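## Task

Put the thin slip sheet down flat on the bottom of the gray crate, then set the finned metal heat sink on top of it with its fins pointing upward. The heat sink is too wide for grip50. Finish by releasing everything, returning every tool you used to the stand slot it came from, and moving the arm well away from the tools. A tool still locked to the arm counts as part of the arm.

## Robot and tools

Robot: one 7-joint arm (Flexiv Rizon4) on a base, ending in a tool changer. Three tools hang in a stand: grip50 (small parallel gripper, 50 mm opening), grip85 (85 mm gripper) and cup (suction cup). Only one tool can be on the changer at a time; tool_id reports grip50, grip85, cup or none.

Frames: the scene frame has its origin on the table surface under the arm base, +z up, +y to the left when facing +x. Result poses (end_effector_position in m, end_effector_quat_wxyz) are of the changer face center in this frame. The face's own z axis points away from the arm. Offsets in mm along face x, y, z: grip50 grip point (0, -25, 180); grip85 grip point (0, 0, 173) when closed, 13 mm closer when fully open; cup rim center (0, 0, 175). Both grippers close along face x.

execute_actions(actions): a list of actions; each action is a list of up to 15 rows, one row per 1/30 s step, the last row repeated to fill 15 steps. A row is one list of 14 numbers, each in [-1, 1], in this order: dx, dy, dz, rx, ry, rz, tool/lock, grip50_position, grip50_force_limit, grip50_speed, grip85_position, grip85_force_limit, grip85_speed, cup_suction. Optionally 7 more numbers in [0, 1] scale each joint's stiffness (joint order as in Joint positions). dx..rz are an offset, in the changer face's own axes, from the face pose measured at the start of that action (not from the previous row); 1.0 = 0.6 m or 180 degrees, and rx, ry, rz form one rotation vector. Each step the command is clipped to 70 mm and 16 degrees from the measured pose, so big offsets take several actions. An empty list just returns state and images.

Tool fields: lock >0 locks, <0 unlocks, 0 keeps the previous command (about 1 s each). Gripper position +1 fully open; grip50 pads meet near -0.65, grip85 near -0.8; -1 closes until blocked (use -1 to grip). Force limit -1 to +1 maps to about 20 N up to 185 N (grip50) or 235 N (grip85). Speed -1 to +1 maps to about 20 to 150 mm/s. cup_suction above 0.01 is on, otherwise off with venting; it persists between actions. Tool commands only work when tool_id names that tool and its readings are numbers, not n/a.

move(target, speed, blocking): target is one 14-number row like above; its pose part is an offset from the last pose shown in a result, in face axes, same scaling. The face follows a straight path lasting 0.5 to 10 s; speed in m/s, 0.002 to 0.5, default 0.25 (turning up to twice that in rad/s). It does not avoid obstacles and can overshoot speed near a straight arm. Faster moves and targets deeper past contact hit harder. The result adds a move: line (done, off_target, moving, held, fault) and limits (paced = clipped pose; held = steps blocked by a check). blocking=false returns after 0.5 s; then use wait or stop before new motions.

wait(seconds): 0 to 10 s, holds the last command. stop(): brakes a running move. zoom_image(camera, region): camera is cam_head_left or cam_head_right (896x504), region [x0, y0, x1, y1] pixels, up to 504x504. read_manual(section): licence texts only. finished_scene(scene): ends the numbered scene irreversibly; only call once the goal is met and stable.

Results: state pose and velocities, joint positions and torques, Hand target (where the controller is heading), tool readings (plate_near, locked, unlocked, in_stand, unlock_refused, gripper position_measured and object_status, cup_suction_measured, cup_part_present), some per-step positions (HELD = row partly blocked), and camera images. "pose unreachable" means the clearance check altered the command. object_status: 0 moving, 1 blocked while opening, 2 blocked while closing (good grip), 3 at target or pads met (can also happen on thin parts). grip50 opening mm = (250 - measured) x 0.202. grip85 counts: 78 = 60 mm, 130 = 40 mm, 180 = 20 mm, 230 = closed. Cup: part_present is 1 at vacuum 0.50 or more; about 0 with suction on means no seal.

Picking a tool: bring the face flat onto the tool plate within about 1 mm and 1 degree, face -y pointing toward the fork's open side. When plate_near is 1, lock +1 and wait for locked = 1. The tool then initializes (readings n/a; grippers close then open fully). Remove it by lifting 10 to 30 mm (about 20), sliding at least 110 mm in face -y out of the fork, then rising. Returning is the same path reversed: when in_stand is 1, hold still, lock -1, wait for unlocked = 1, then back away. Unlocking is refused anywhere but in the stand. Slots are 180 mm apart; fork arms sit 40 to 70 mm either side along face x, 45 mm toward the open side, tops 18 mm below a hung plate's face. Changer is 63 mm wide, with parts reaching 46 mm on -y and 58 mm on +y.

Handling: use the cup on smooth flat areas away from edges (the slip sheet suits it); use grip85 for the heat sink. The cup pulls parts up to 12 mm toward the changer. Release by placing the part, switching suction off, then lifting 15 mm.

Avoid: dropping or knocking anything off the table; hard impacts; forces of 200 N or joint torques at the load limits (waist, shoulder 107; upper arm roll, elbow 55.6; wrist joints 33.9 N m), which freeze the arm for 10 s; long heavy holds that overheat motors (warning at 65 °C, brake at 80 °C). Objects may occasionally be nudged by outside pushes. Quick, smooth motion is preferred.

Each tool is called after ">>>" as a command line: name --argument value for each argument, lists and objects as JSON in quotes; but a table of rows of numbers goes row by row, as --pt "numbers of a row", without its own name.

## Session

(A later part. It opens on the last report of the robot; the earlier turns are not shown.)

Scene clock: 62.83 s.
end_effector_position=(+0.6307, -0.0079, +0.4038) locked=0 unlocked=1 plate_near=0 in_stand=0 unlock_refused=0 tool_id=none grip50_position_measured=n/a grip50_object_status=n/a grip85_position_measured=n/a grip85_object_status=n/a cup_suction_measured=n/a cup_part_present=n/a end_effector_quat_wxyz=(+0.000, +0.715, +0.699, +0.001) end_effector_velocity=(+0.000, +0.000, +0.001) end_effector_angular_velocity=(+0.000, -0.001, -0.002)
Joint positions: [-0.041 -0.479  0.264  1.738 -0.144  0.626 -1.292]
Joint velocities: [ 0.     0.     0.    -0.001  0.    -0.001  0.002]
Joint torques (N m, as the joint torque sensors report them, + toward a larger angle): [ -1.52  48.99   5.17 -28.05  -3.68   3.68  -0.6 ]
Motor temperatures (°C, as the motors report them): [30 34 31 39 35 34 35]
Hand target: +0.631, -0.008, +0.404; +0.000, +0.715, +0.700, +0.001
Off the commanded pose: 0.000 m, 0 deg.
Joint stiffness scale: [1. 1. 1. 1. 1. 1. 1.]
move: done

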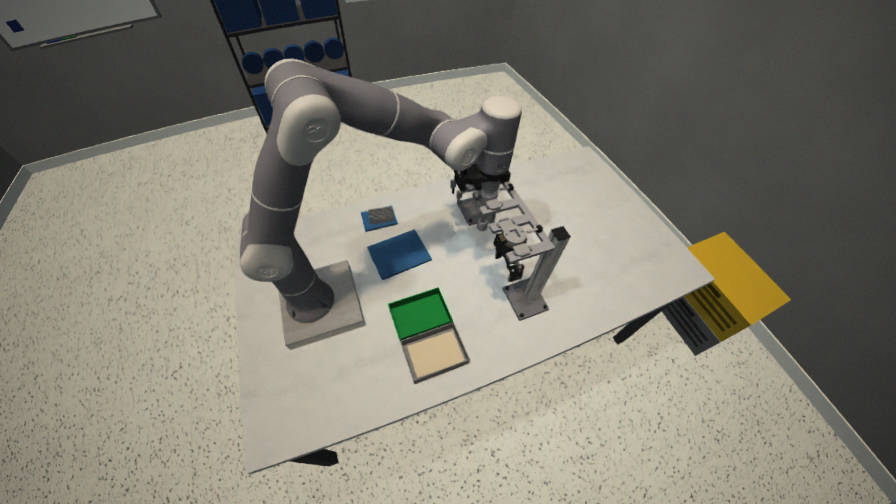

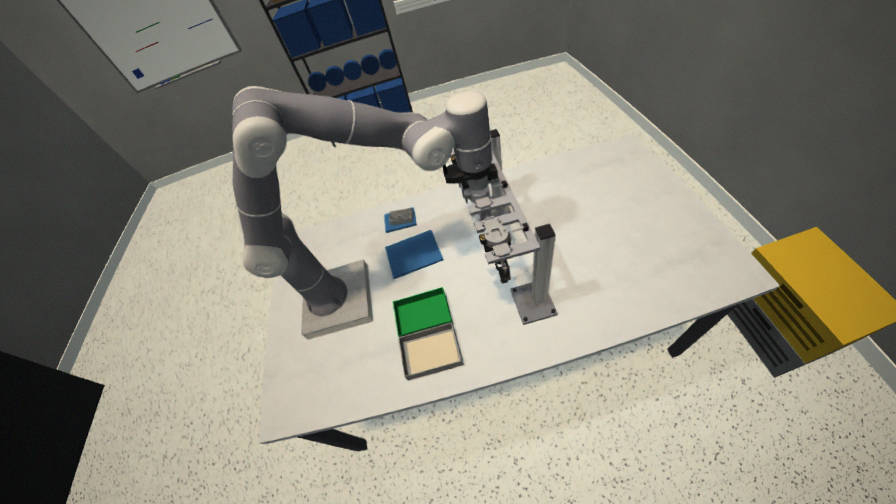

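>>> move --target '[-0.3003, -0.0015, 0.0059, 0.0004, -0.0004, 0, 0, 1, 0, 0, 1, 0, 0, 0]' --speed 0.25

>>> zoom_image --camera "cam_head_left" --region '[485, 205, 545, 255]'

>>> zoom_image --camera "cam_head_right" --region '[465, 205, 525, 255]'

Scene clock: 64.30 s.
end_effector_position=(+0.6256, -0.1876, +0.4000) locked=0 unlocked=1 plate_near=0 in_stand=0 unlock_refused=0 tool_id=none grip50_position_measured=n/a grip50_object_status=n/a grip85_position_measured=n/a grip85_object_status=n/a cup_suction_measured=n/a cup_part_present=n/a end_effector_quat_wxyz=(+0.000, +0.715, +0.699, +0.000) end_effector_velocity=(+0.000, +0.000, +0.000) end_effector_angular_velocity=(+0.000, -0.001, +0.002)
Joint positions: [-0.259 -0.522  0.194  1.667 -0.113  0.605 -1.597]
Joint velocities: [-0.    -0.001  0.    -0.001  0.    -0.    -0.003]
Joint torques (N m, as the joint torque sensors report them, + toward a larger angle): [ -1.69  50.53   4.64 -28.37  -3.87   3.41  -0.67]
Motor temperatures (°C, as the motors report them): [30 34 31 39 35 34 35]
Hand target: +0.625, -0.188, +0.400; -0.000, +0.715, +0.699, +0.000
Off the commanded pose: 0.001 m, 0 deg.
Joint stiffness scale: [1. 1. 1. 1. 1. 1. 1.]
move: done

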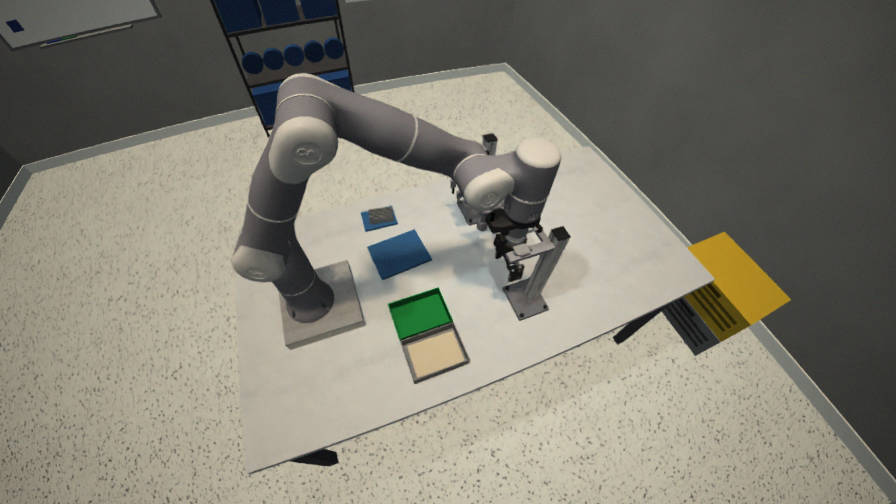

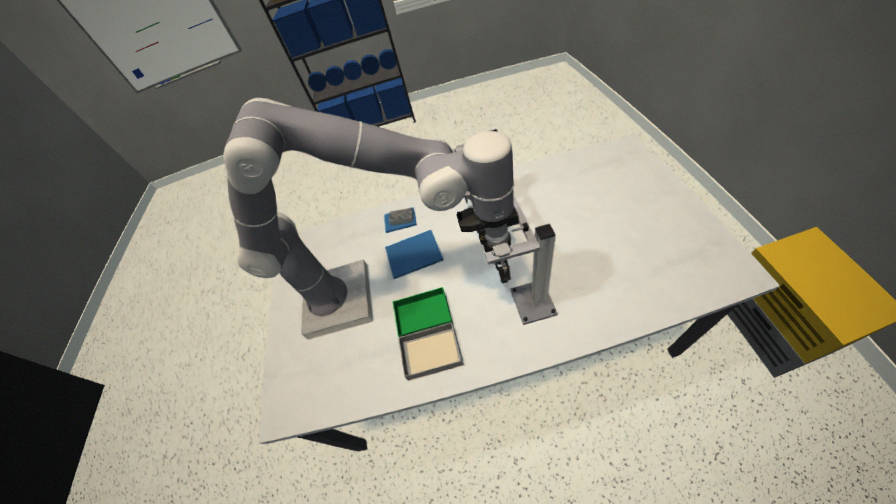

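Region (485, 205, 545, 255) of cam_head_left's 896x504 image, scaled by 8.400, with more detail than that image has.

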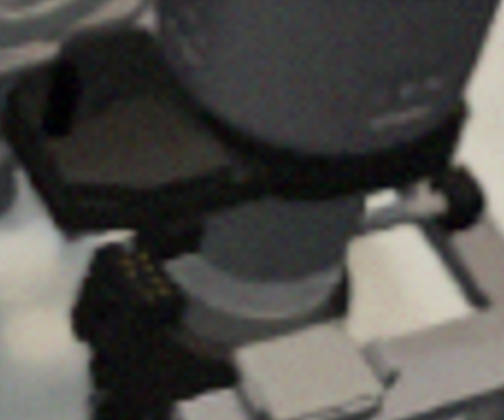

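Region (465, 205, 525, 255) of cam_head_right's 896x504 image, scaled by 8.400, with more detail than that image has.

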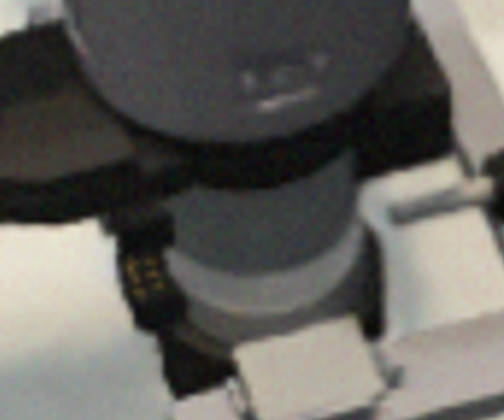

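>>> move --target '[-0.0008, 0.0003, 0.0175, 0, 0, 0, 0, 1, 0, 0, 1, 0, 0, 0]' --speed 0.03

Scene clock: 65.17 s.
end_effector_position=(+0.6257, -0.1882, +0.3896) locked=0 unlocked=1 plate_near=0 in_stand=0 unlock_refused=0 tool_id=none grip50_position_measured=n/a grip50_object_status=n/a grip85_position_measured=n/a grip85_object_status=n/a cup_suction_measured=n/a cup_part_present=n/a end_effector_quat_wxyz=(-0.000, +0.715, +0.699, +0.000) end_effector_velocity=(+0.000, -0.000, +0.000) end_effector_angular_velocity=(-0.000, -0.001, -0.000)
Joint positions: [-0.258 -0.536  0.191  1.676 -0.116  0.628 -1.596]
Joint velocities: [ 0.    -0.    -0.001 -0.     0.     0.001 -0.001]
Joint torques (N m, as the joint torque sensors report them, + toward a larger angle): [  1.5   51.21   2.91 -27.2   -4.58   5.27   1.15]
Motor temperatures (°C, as the motors report them): [30 35 31 39 35 34 35]
Hand target: +0.626, -0.188, +0.390; +0.000, +0.715, +0.699, +0.000
Off the commanded pose: 0.000 m, 0 deg.
Joint stiffness scale: [1. 1. 1. 1. 1. 1. 1.]
move: done

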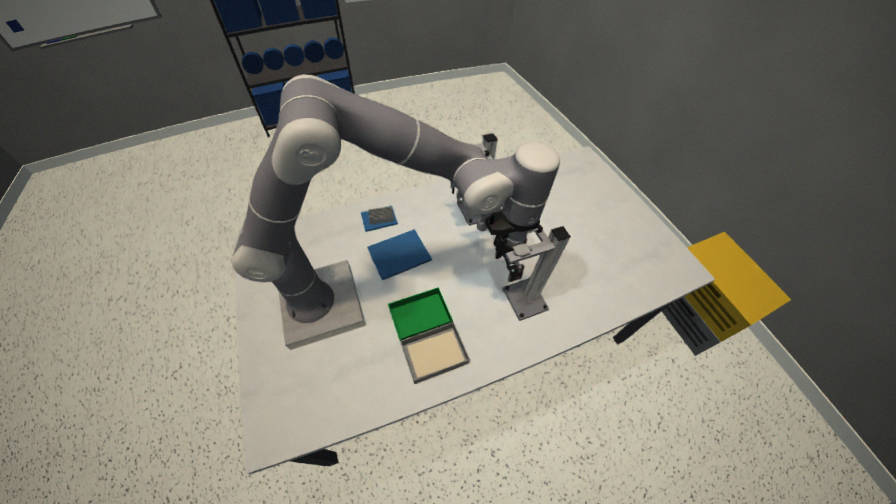

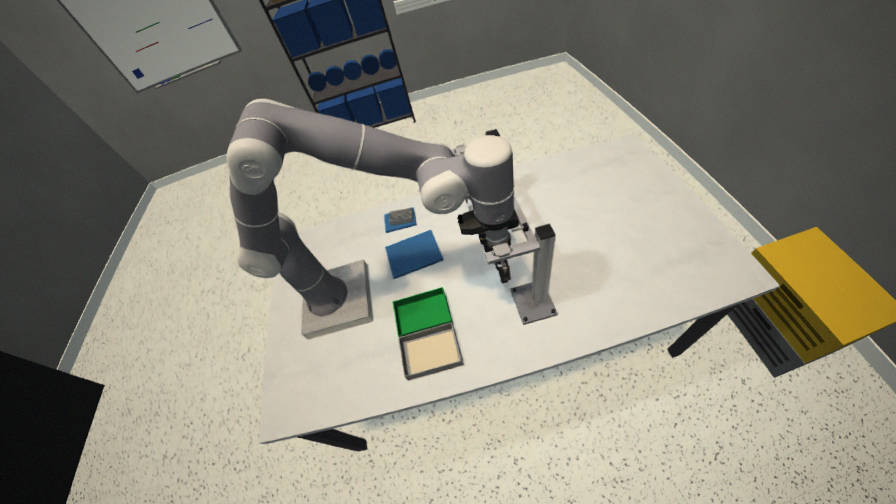

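>>> execute_actions --actions '[[[0,0,0.0006,0,0,0,0,1,0,0,1,0,0,0],[0,0,0.0012,0,0,0,0,1,0,0,1,0,0,0],[0,0,0.0018,0,0,0,0,1,0,0,1,0,0,0],[0,0,0.0024,0,0,0,0,1,0,0,1,0,0,0],[0,0,0.003,0,0,0,0,1,0,0,1,0,0,0],[0,0,0.0036,0,0,0,0,1,0,0,1,0,0,0],[0,0,0.0042,0,0,0,0,1,0,0,1,0,0,0],[0,0,0.0048,0,0,0,0,1,0,0,1,0,0,0],[0,0,0.0054,0,0,0,0,1,0,0,1,0,0,0],[0,0,0.006,0,0,0,0,1,0,0,1,0,0,0],[0,0,0.0066,0,0,0,0,1,0,0,1,0,0,0],[0,0,0.0072,0,0,0,0,1,0,0,1,0,0,0]],[[0,0,0.0006,0,0,0,0,1,0,0,1,0,0,0],[0,0,0.0012,0,0,0,0,1,0,0,1,0,0,0],[0,0,0.0018,0,0,0,0,1,0,0,1,0,0,0],[0,0,0.0024,0,0,0,0,1,0,0,1,0,0,0],[0,0,0.003,0,0,0,0,1,0,0,1,0,0,0],[0,0,0.0036,0,0,0,0,1,0,0,1,0,0,0],[0,0,0.0042,0,0,0,0,1,0,0,1,0,0,0],[0,0,0.0048,0,0,0,0,1,0,0,1,0,0,0],[0,0,0.0054,0,0,0,0,1,0,0,1,0,0,0],[0,0,0.006,0,0,0,0,1,0,0,1,0,0,0],[0,0,0.0066,0,0,0,0,1,0,0,1,0,0,0],[0,0,0.0072,0,0,0,0,1,0,0,1,0,0,0]]]'

Scene clock: 66.73 s.
end_effector_position=(+0.6258, -0.1882, +0.3818) locked=0 unlocked=1 plate_near=1 in_stand=1 unlock_refused=0 tool_id=none grip50_position_measured=n/a grip50_object_status=n/a grip85_position_measured=n/a grip85_object_status=n/a cup_suction_measured=n/a cup_part_present=n/a end_effector_quat_wxyz=(+0.000, +0.714, +0.700, +0.001) end_effector_velocity=(+0.000, +0.000, -0.000) end_effector_angular_velocity=(-0.000, -0.001, -0.001)
Joint positions: [-0.257 -0.547  0.19   1.683 -0.118  0.646 -1.596]
Joint velocities: [ 0.    -0.     0.     0.001 -0.     0.002  0.001]
Joint torques (N m, as the joint torque sensors report them, + toward a larger angle): [  0.7   47.28   2.6  -25.05  -3.95   4.89   1.1 ]
Motor temperatures (°C, as the motors report them): [30 35 31 39 35 34 35]
Hand target: +0.626, -0.188, +0.381; -0.000, +0.715, +0.700, +0.000
Off the commanded pose: 0.001 m, 0 deg.
Joint stiffness scale: [1. 1. 1. 1. 1. 1. 1.]
Step readings (end_effector_position; steps 1 to 15: 1st action; 16 to 30: 2nd action):
0: (+0.6257, -0.1882, +0.3896)
1: (+0.6257, -0.1882, +0.3896)
2: (+0.6257, -0.1882, +0.3894)
4: (+0.6257, -0.1882, +0.3888)
8: (+0.6256, -0.1882, +0.3873)
15: (+0.6256, -0.1882, +0.3853)
16: (+0.6256, -0.1882, +0.3853)
17: (+0.6256, -0.1882, +0.3851)
19: (+0.6256, -0.1882, +0.3845)
23: (+0.6257, -0.1881, +0.3832)
30: end_effector_position above

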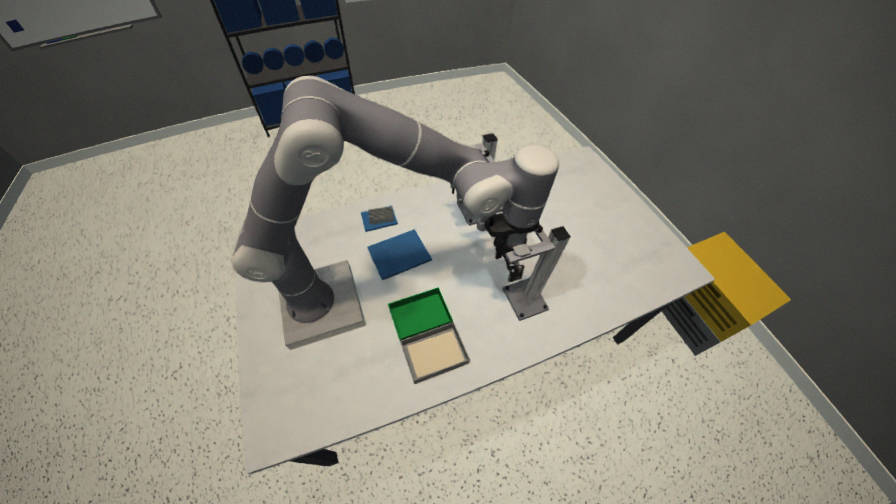

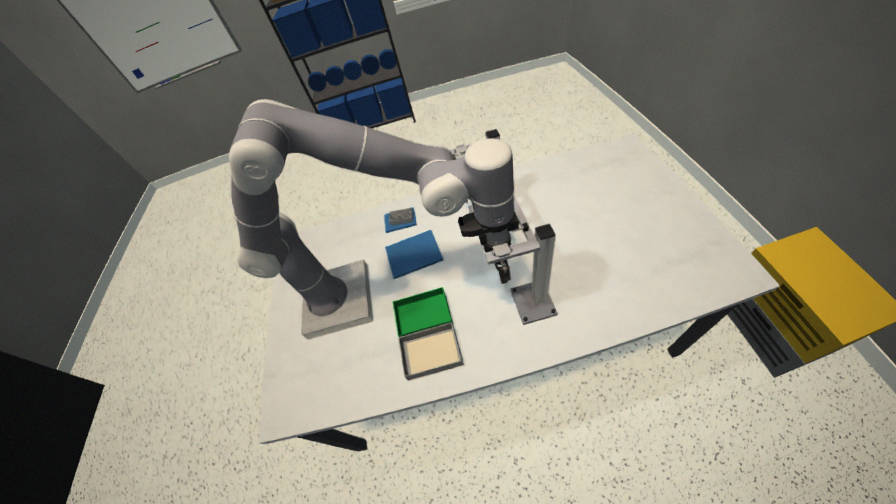

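plate_near=1. Locking onto grip85.

>>> execute_actions --actions '[[[0,0,0.0008,0,0,0,1,1,0,0,1,0,0,0]]]'

>>> wait --seconds 0.7

Scene clock: 67.37 s.
end_effector_position=(+0.6259, -0.1882, +0.3818) locked=0 unlocked=0 plate_near=1 in_stand=1 unlock_refused=0 tool_id=none grip50_position_measured=n/a grip50_object_status=n/a grip85_position_measured=n/a grip85_object_status=n/a cup_suction_measured=n/a cup_part_present=n/a end_effector_quat_wxyz=(+0.000, +0.714, +0.700, +0.001) end_effector_velocity=(-0.000, +0.000, -0.000) end_effector_angular_velocity=(+0.000, +0.000, -0.001)
Joint positions: [-0.257 -0.547  0.19   1.683 -0.119  0.646 -1.596]
Joint velocities: [-0.    -0.     0.     0.     0.     0.     0.001]
Joint torques (N m, as the joint torque sensors report them, + toward a larger angle): [  0.25  47.79   3.37 -25.88  -4.24   5.05   0.44]
Motor temperatures (°C, as the motors report them): [30 35 31 39 35 34 35]
Hand target: +0.626, -0.188, +0.381; +0.000, +0.714, +0.700, +0.001
Off the commanded pose: 0.001 m, 0 deg.
Joint stiffness scale: [1. 1. 1. 1. 1. 1. 1.]
Step readings (end_effector_position):
0: (+0.6259, -0.1882, +0.3818)
1: (+0.6259, -0.1882, +0.3818)
2: (+0.6259, -0.1882, +0.3818)
4: (+0.6259, -0.1882, +0.3818)
8: (+0.6259, -0.1882, +0.3818)
15: end_effector_position above

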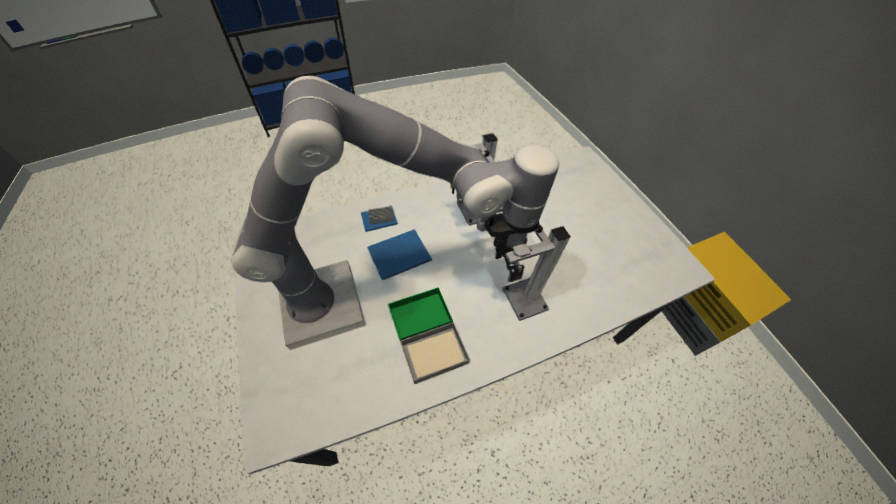

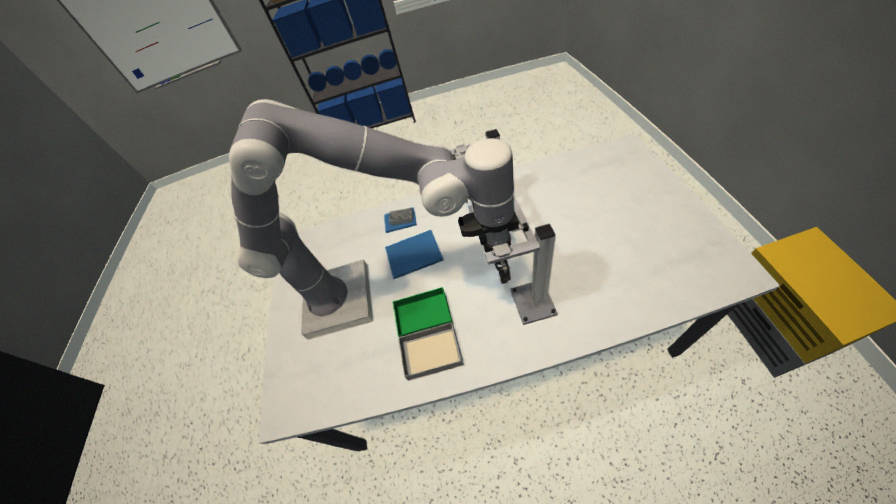

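Scene clock: 68.07 s.
end_effector_position=(+0.6261, -0.1883, +0.3821) locked=1 unlocked=0 plate_near=1 in_stand=1 unlock_refused=0 tool_id=grip85 grip50_position_measured=n/a grip50_object_status=n/a grip85_position_measured=n/a grip85_object_status=n/a cup_suction_measured=n/a cup_part_present=n/a end_effector_quat_wxyz=(+0.001, +0.714, +0.700, +0.001) end_effector_velocity=(-0.000, -0.000, -0.000) end_effector_angular_velocity=(-0.000, -0.000, +0.001)
Joint positions: [-0.257 -0.547  0.19   1.683 -0.119  0.646 -1.596]
Joint velocities: [-0.    -0.    -0.     0.    -0.     0.    -0.001]
Joint torques (N m, as the joint torque sensors report them, + toward a larger angle): [  0.46  55.88   3.78 -30.78  -4.32   6.08   0.53]
Motor temperatures (°C, as the motors report them): [30 35 31 39 35 34 35]
Hand target: +0.626, -0.188, +0.381; +0.000, +0.714, +0.700, +0.001
Off the commanded pose: 0.001 m, 0 deg.
Joint stiffness scale: [1. 1. 1. 1. 1. 1. 1.]
wait: 0.70 s; at rest by 0.20 s

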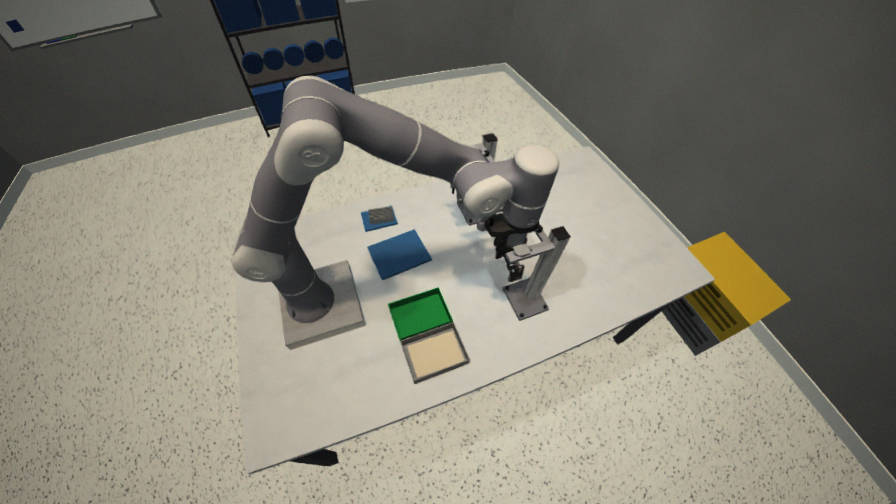

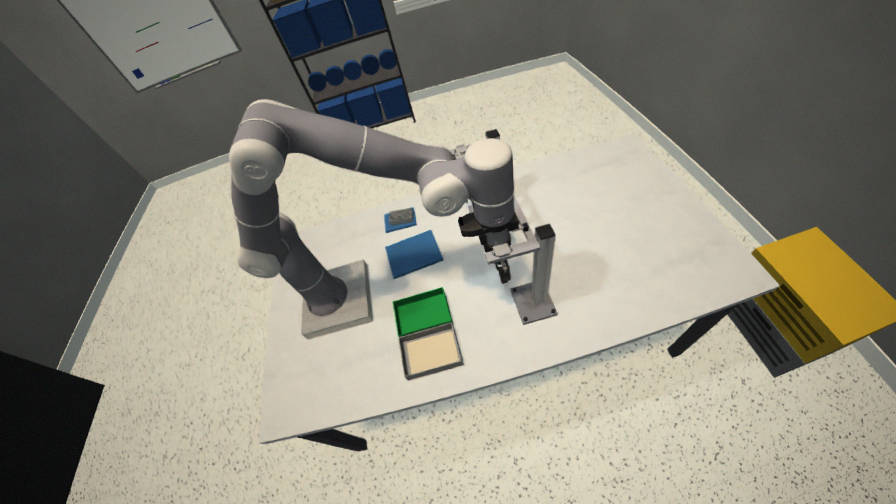

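>>> execute_actions --actions '[]'

Scene clock: 69.03 s.
end_effector_position=(+0.6261, -0.1883, +0.3821) locked=1 unlocked=0 plate_near=1 in_stand=1 unlock_refused=0 tool_id=grip85 grip50_position_measured=n/a grip50_object_status=n/a grip85_position_measured=n/a grip85_object_status=n/a cup_suction_measured=n/a cup_part_present=n/a end_effector_quat_wxyz=(+0.001, +0.714, +0.700, +0.001) end_effector_velocity=(-0.000, -0.000, -0.000) end_effector_angular_velocity=(-0.000, +0.001, -0.000)
Joint positions: [-0.257 -0.547  0.19   1.683 -0.119  0.646 -1.596]
Joint velocities: [-0. -0. -0.  0. -0. -0.  0.]
Joint torques (N m, as the joint torque sensors report them, + toward a larger angle): [  0.47  55.56   3.74 -30.55  -4.55   6.13   0.28]
Motor temperatures (°C, as the motors report them): [30 35 31 39 35 34 35]
Hand target: +0.626, -0.188, +0.381; +0.000, +0.714, +0.700, +0.001
Off the commanded pose: 0.001 m, 0 deg.
Joint stiffness scale: [1. 1. 1. 1. 1. 1. 1.]

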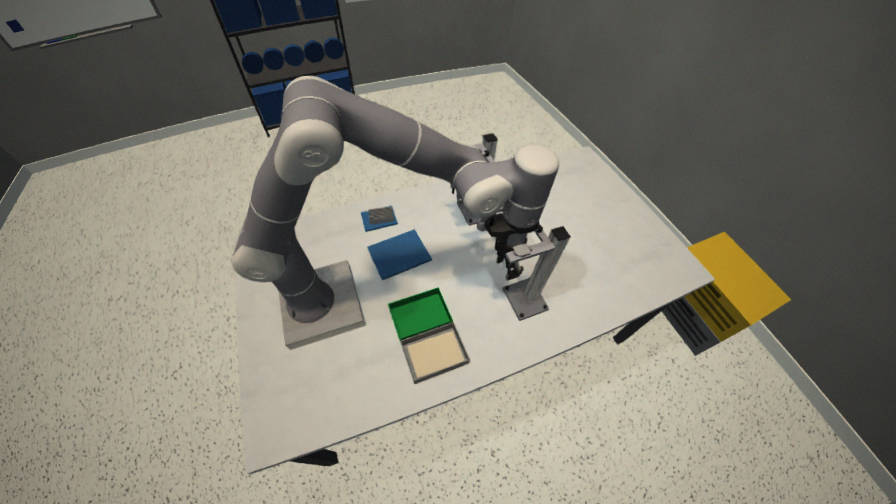

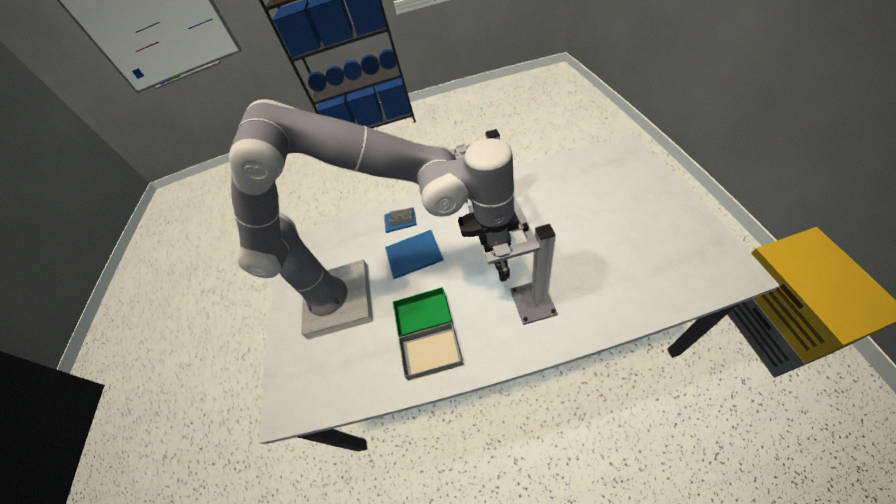

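>>> move --target '[0,0,-0.0333,0,0,0, 0, 1,0,0, 1,0,1, 0]' --speed 0.06

>>> move --target '[0,-0.21,0,0,0,0, 0, 1,0,0, 1,0,1, 0]' --speed 0.2

Scene clock: 71.00 s.
end_effector_position=(+0.6261, -0.1883, +0.4020) locked=1 unlocked=0 plate_near=1 in_stand=0 unlock_refused=0 tool_id=grip85 grip50_position_measured=n/a grip50_object_status=n/a grip85_position_measured=n/a grip85_object_status=n/a cup_suction_measured=n/a cup_part_present=n/a end_effector_quat_wxyz=(+0.001, +0.714, +0.700, +0.001) end_effector_velocity=(+0.000, +0.000, +0.000) end_effector_angular_velocity=(-0.000, +0.000, -0.000)
Joint positions: [-0.26  -0.521  0.195  1.664 -0.114  0.603 -1.599]
Joint velocities: [-0.    -0.     0.    -0.    -0.    -0.001  0.001]
Joint torques (N m, as the joint torque sensors report them, + toward a larger angle): [ -1.84  60.02   4.77 -34.21  -4.92   4.87  -0.65]
Motor temperatures (°C, as the motors report them): [30 35 31 40 35 34 35]
Hand target: +0.626, -0.188, +0.402; +0.001, +0.714, +0.700, +0.001
Off the commanded pose: 0.000 m, 0 deg.
Joint stiffness scale: [1. 1. 1. 1. 1. 1. 1.]
move: done

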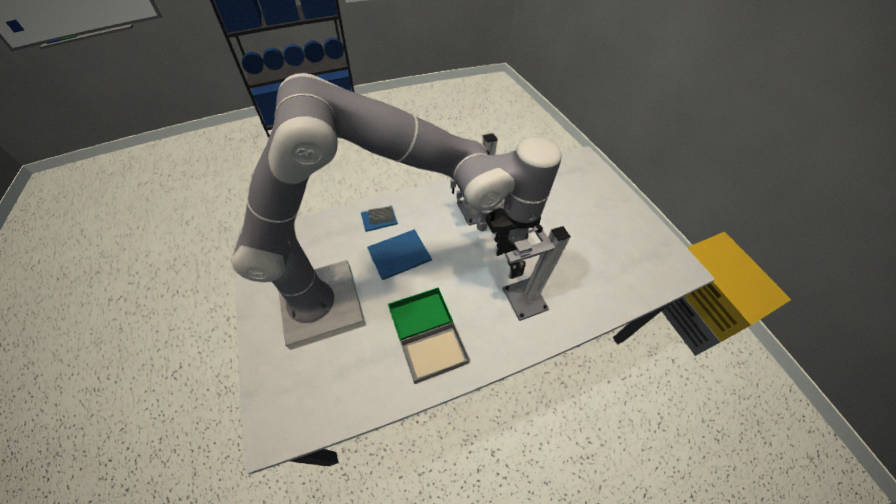

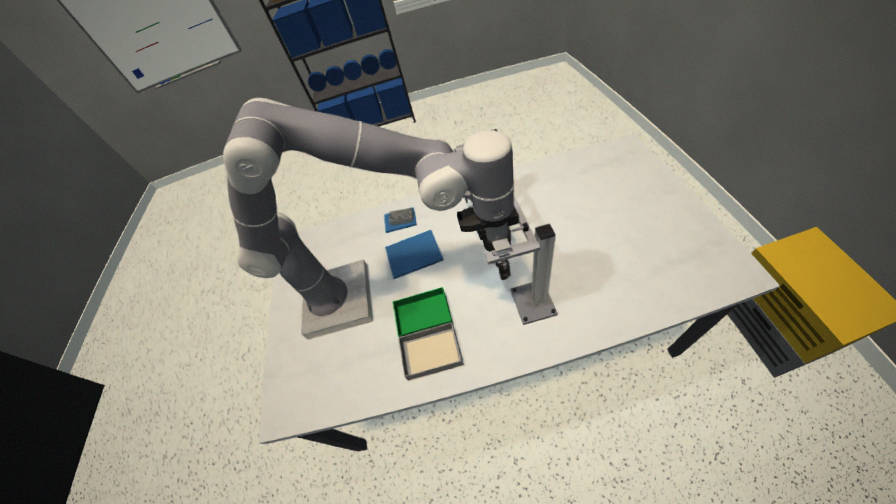

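Scene clock: 72.03 s.
end_effector_position=(+0.5000, -0.1854, +0.4011) locked=1 unlocked=0 plate_near=1 in_stand=0 unlock_refused=0 tool_id=grip85 grip50_position_measured=n/a grip50_object_status=n/a grip85_position_measured=3 grip85_object_status=3 cup_suction_measured=n/a cup_part_present=n/a end_effector_quat_wxyz=(+0.001, +0.715, +0.699, +0.001) end_effector_velocity=(-0.001, +0.000, -0.001) end_effector_angular_velocity=(+0.000, +0.003, -0.000)
Joint positions: [-0.335 -0.27   0.223  2.042 -0.076  0.733 -1.642]
Joint velocities: [ 0.     0.    -0.     0.003 -0.    -0.     0.   ]
Joint torques (N m, as the joint torque sensors report them, + toward a larger angle): [ -1.08  45.98   3.17 -31.17  -4.44   6.77  -0.61]
Motor temperatures (°C, as the motors report them): [30 35 31 40 35 34 35]
Hand target: +0.500, -0.185, +0.401; +0.001, +0.714, +0.700, +0.001
Off the commanded pose: 0.001 m, 0 deg.
Joint stiffness scale: [1. 1. 1. 1. 1. 1. 1.]
move: done

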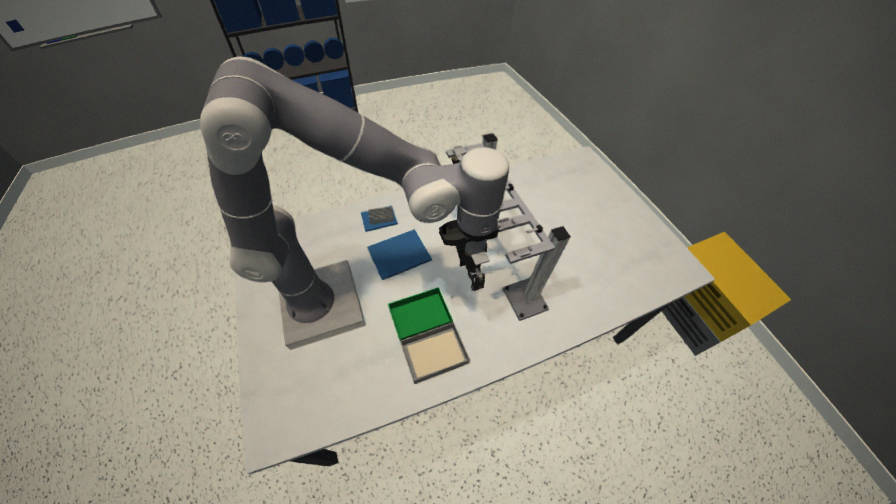

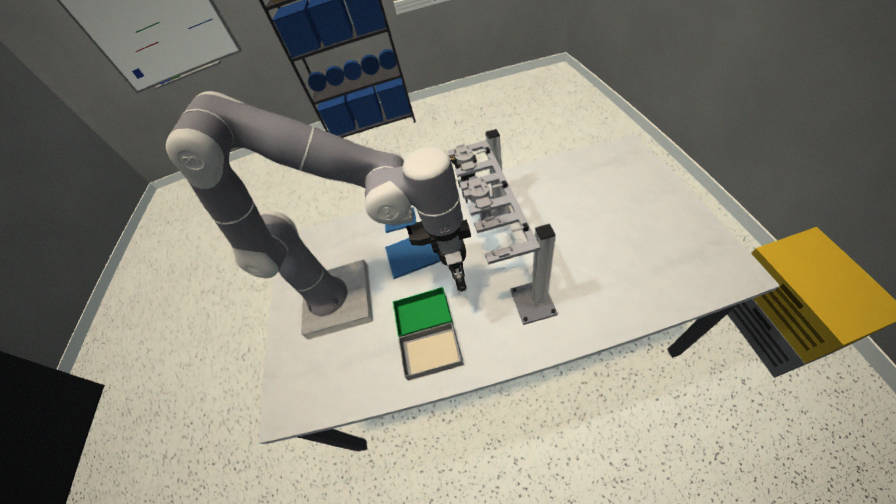

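>>> zoom_image --camera "cam_head_left" --region '[340, 190, 420, 240]'

Region (340, 190, 420, 240) of cam_head_left's 896x504 image, scaled by 6.300, with more detail than that image has; it fills the top 315 rows of this view, and the rest is white.

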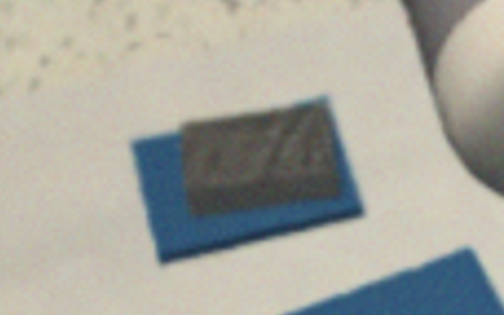

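>>> move --target '[0.8392,-0.2912,0.2344,0.0009,0,0.0455, 0, 1,0,0, 1,0,1, 0]' --speed 0.4

Scene clock: 75.33 s.
end_effector_position=(+0.3389, +0.3206, +0.2595) locked=1 unlocked=0 plate_near=1 in_stand=0 unlock_refused=0 tool_id=grip85 grip50_position_measured=n/a grip50_object_status=n/a grip85_position_measured=3 grip85_object_status=3 cup_suction_measured=n/a cup_part_present=n/a end_effector_quat_wxyz=(+0.002, +0.763, +0.647, -0.001) end_effector_velocity=(+0.000, +0.000, +0.000) end_effector_angular_velocity=(-0.000, -0.002, +0.000)
Joint positions: [ 0.535 -0.501  0.383  2.34  -0.51   1.193 -0.074]
Joint velocities: [ 0.003  0.    -0.003  0.001 -0.002  0.002  0.002]
Joint torques (N m, as the joint torque sensors report them, + toward a larger angle): [  1.44  42.13   7.09 -18.96  -3.     6.57   1.06]
Motor temperatures (°C, as the motors report them): [30 35 31 40 35 34 35]
Hand target: +0.339, +0.321, +0.260; +0.002, +0.763, +0.647, -0.000
Off the commanded pose: 0.003 m, 0 deg.
Joint stiffness scale: [1. 1. 1. 1. 1. 1. 1.]
move: done

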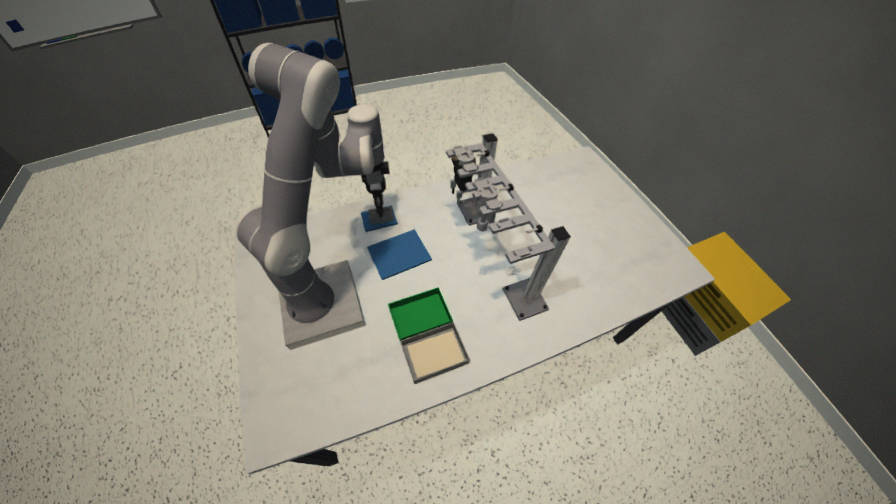

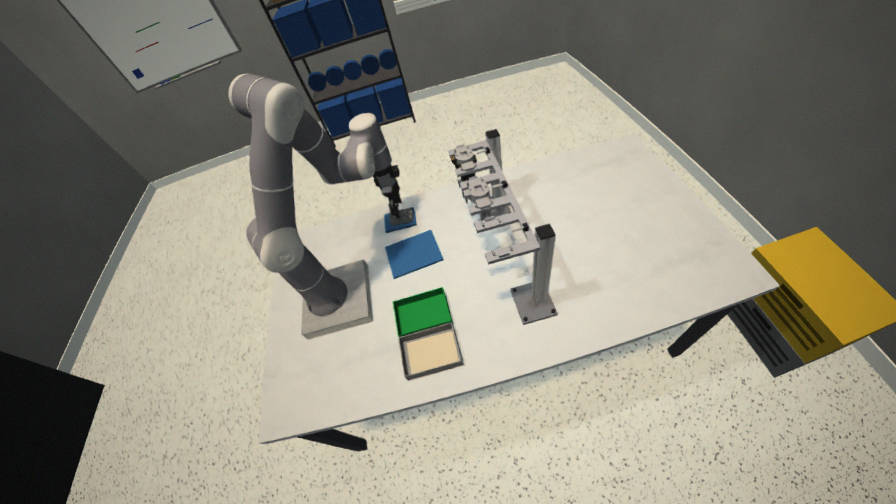

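>>> zoom_image --camera "cam_head_left" --region '[340, 160, 420, 240]'

>>> zoom_image --camera "cam_head_right" --region '[360, 160, 440, 240]'

Region (340, 160, 420, 240) of cam_head_left's 896x504 image, scaled by 6.300, with more detail than that image has.

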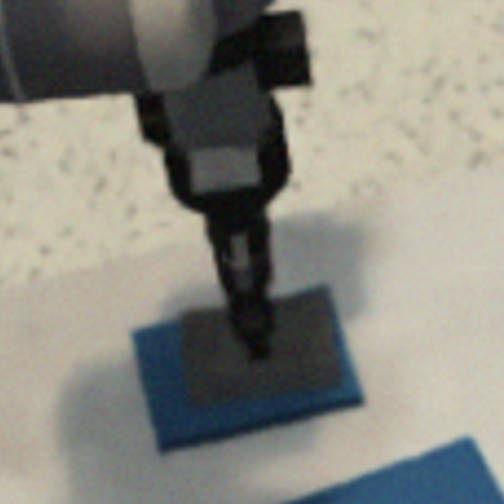

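Region (360, 160, 440, 240) of cam_head_right's 896x504 image, scaled by 6.300, with more detail than that image has.

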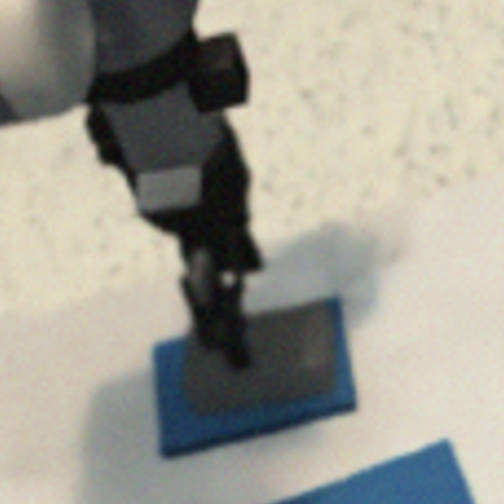

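>>> move --target '[0.002,-0.001,0.064,0.0004,0.0008,0, 0, 1,0,0, 1,0,1, 0]' --speed 0.08

>>> zoom_image --camera "cam_head_left" --region '[340, 160, 420, 240]'

>>> zoom_image --camera "cam_head_right" --region '[360, 160, 440, 240]'

Scene clock: 79.20 s.
end_effector_position=(+0.3388, +0.3218, +0.2212) locked=1 unlocked=0 plate_near=1 in_stand=0 unlock_refused=0 tool_id=grip85 grip50_position_measured=n/a grip50_object_status=n/a grip85_position_measured=3 grip85_object_status=3 cup_suction_measured=n/a cup_part_present=n/a end_effector_quat_wxyz=(+0.001, +0.763, +0.647, -0.000) end_effector_velocity=(+0.000, -0.000, -0.000) end_effector_angular_velocity=(+0.000, -0.001, -0.000)
Joint positions: [ 0.611 -0.59   0.267  2.355 -0.608  1.314 -0.002]
Joint velocities: [ 0.003 -0.    -0.004  0.001 -0.001  0.002  0.001]
Joint torques (N m, as the joint torque sensors report them, + toward a larger angle): [  1.78  43.86   6.67 -15.98  -2.33   6.46   1.09]
Motor temperatures (°C, as the motors report them): [30 35 31 40 35 34 35]
Hand target: +0.339, +0.322, +0.221; +0.001, +0.763, +0.647, +0.000
Off the commanded pose: 0.000 m, 0 deg.
Joint stiffness scale: [1. 1. 1. 1. 1. 1. 1.]
move: done

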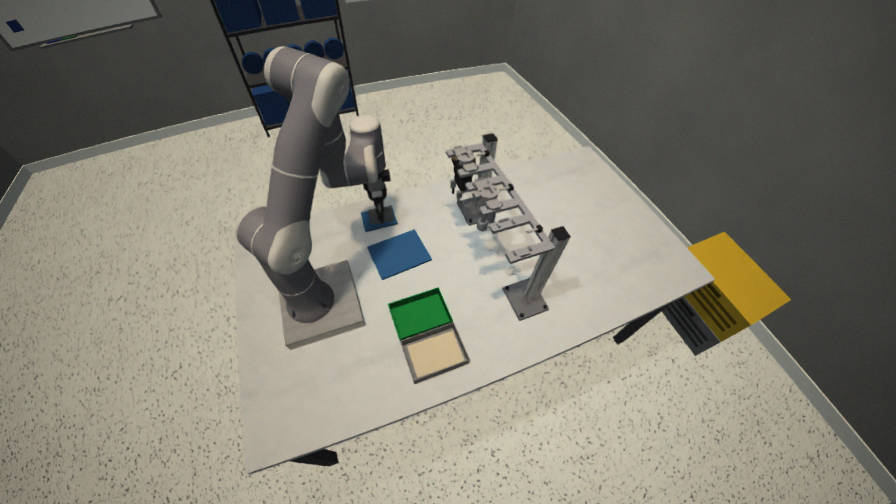

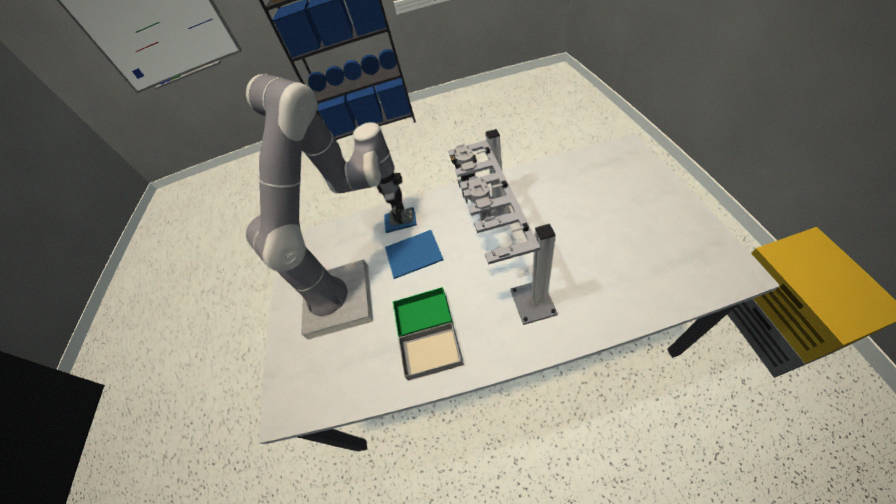

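Region (340, 160, 420, 240) of cam_head_left's 896x504 image, scaled by 6.300, with more detail than that image has.

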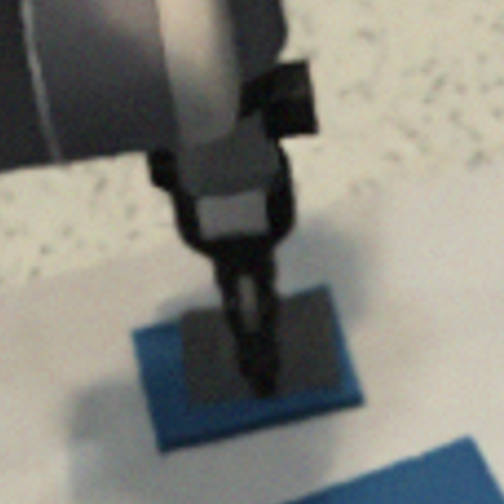

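Region (360, 160, 440, 240) of cam_head_right's 896x504 image, scaled by 6.300, with more detail than that image has.

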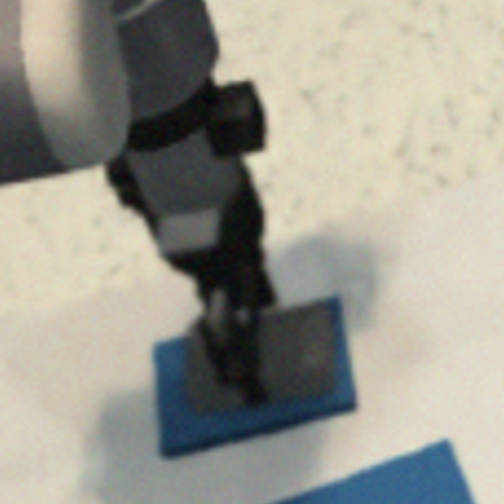

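>>> execute_actions --actions '[[[0,0,0.001,0,0,0, 0, 1,0,0, 1,-0.4,-0.2, 0],[0,0,0.002,0,0,0, 0, 1,0,0, 1,-0.4,-0.2, 0],[0,0,0.003,0,0,0, 0, 1,0,0, 1,-0.4,-0.2, 0],[0,0,0.004,0,0,0, 0, 1,0,0, 1,-0.4,-0.2, 0],[0,0,0.005,0,0,0, 0, 1,0,0, 1,-0.4,-0.2, 0],[0,0,0.005,0,0,0, 0, 1,0,0, -1,-0.4,-0.2, 0]],[[0,0,0,0,0,0, 0, 1,0,0, -1,-0.4,-0.2, 0]]]'

>>> zoom_image --camera "cam_head_left" --region '[340, 160, 420, 240]'

Scene clock: 80.80 s.
end_effector_position=(+0.3389, +0.3218, +0.2184) locked=1 unlocked=0 plate_near=1 in_stand=0 unlock_refused=0 tool_id=grip85 grip50_position_measured=n/a grip50_object_status=n/a grip85_position_measured=80 grip85_object_status=2 cup_suction_measured=n/a cup_part_present=n/a end_effector_quat_wxyz=(+0.001, +0.762, +0.647, +0.000) end_effector_velocity=(-0.000, +0.000, +0.000) end_effector_angular_velocity=(+0.000, -0.000, +0.001)
Joint positions: [ 0.618 -0.597  0.257  2.356 -0.614  1.323  0.002]
Joint velocities: [-0.     0.     0.     0.    -0.     0.    -0.001]
Joint torques (N m, as the joint torque sensors report them, + toward a larger angle): [ -0.27  42.66   7.08 -16.15  -1.7    5.92   0.31]
Motor temperatures (°C, as the motors report them): [30 36 31 40 35 34 35]
Hand target: +0.339, +0.322, +0.218; +0.001, +0.762, +0.647, -0.000
Off the commanded pose: 0.000 m, 0 deg.
Joint stiffness scale: [1. 1. 1. 1. 1. 1. 1.]
Step readings (end_effector_position; steps 1 to 15: 1st action; 16 to 30: 2nd action):
0: (+0.3388, +0.3218, +0.2212)
1: (+0.3388, +0.3218, +0.2211)
2: (+0.3388, +0.3218, +0.2208)
4: (+0.3389, +0.3218, +0.2198)
8: (+0.3388, +0.3217, +0.2183)
15: (+0.3388, +0.3217, +0.2182)
16: (+0.3388, +0.3217, +0.2182)
17: (+0.3388, +0.3217, +0.2182)
19: (+0.3389, +0.3218, +0.2184)
23: (+0.3389, +0.3218, +0.2184)
30: end_effector_position above

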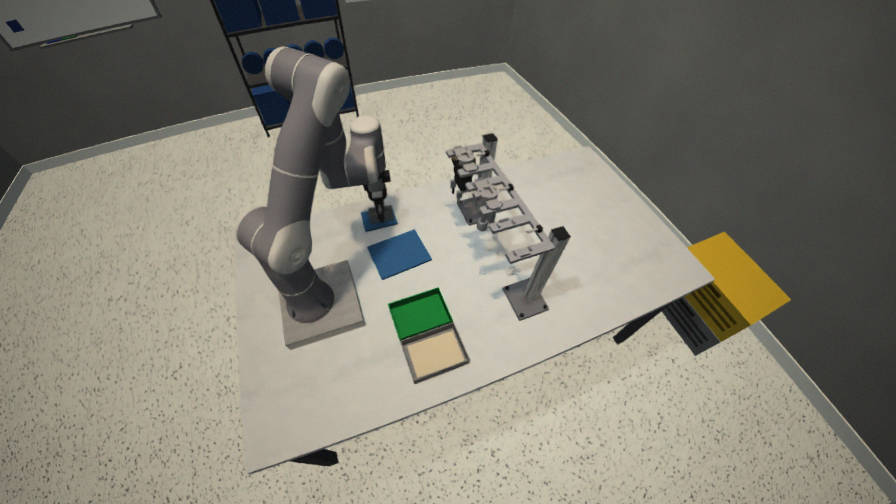

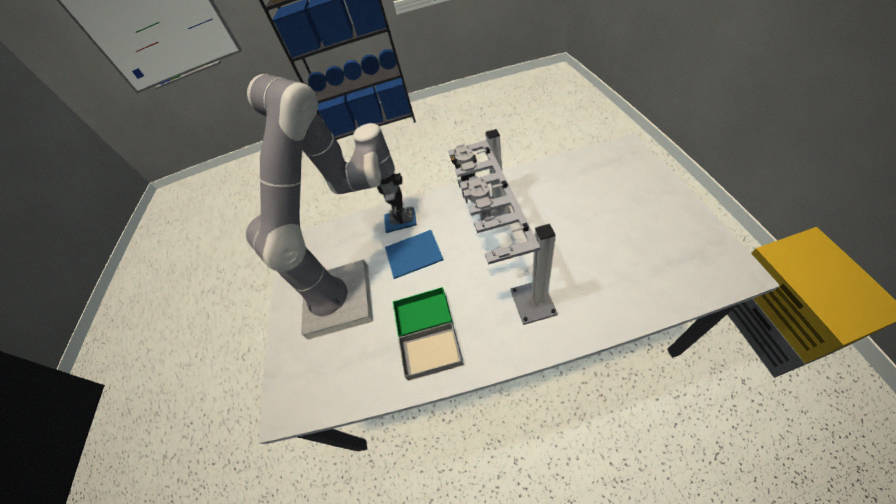

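Region (340, 160, 420, 240) of cam_head_left's 896x504 image, scaled by 6.300, with more detail than that image has.

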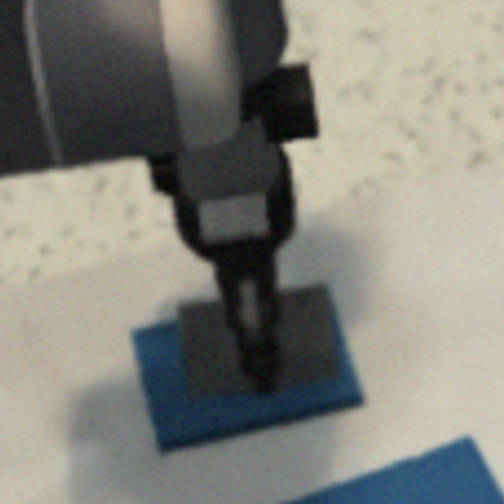

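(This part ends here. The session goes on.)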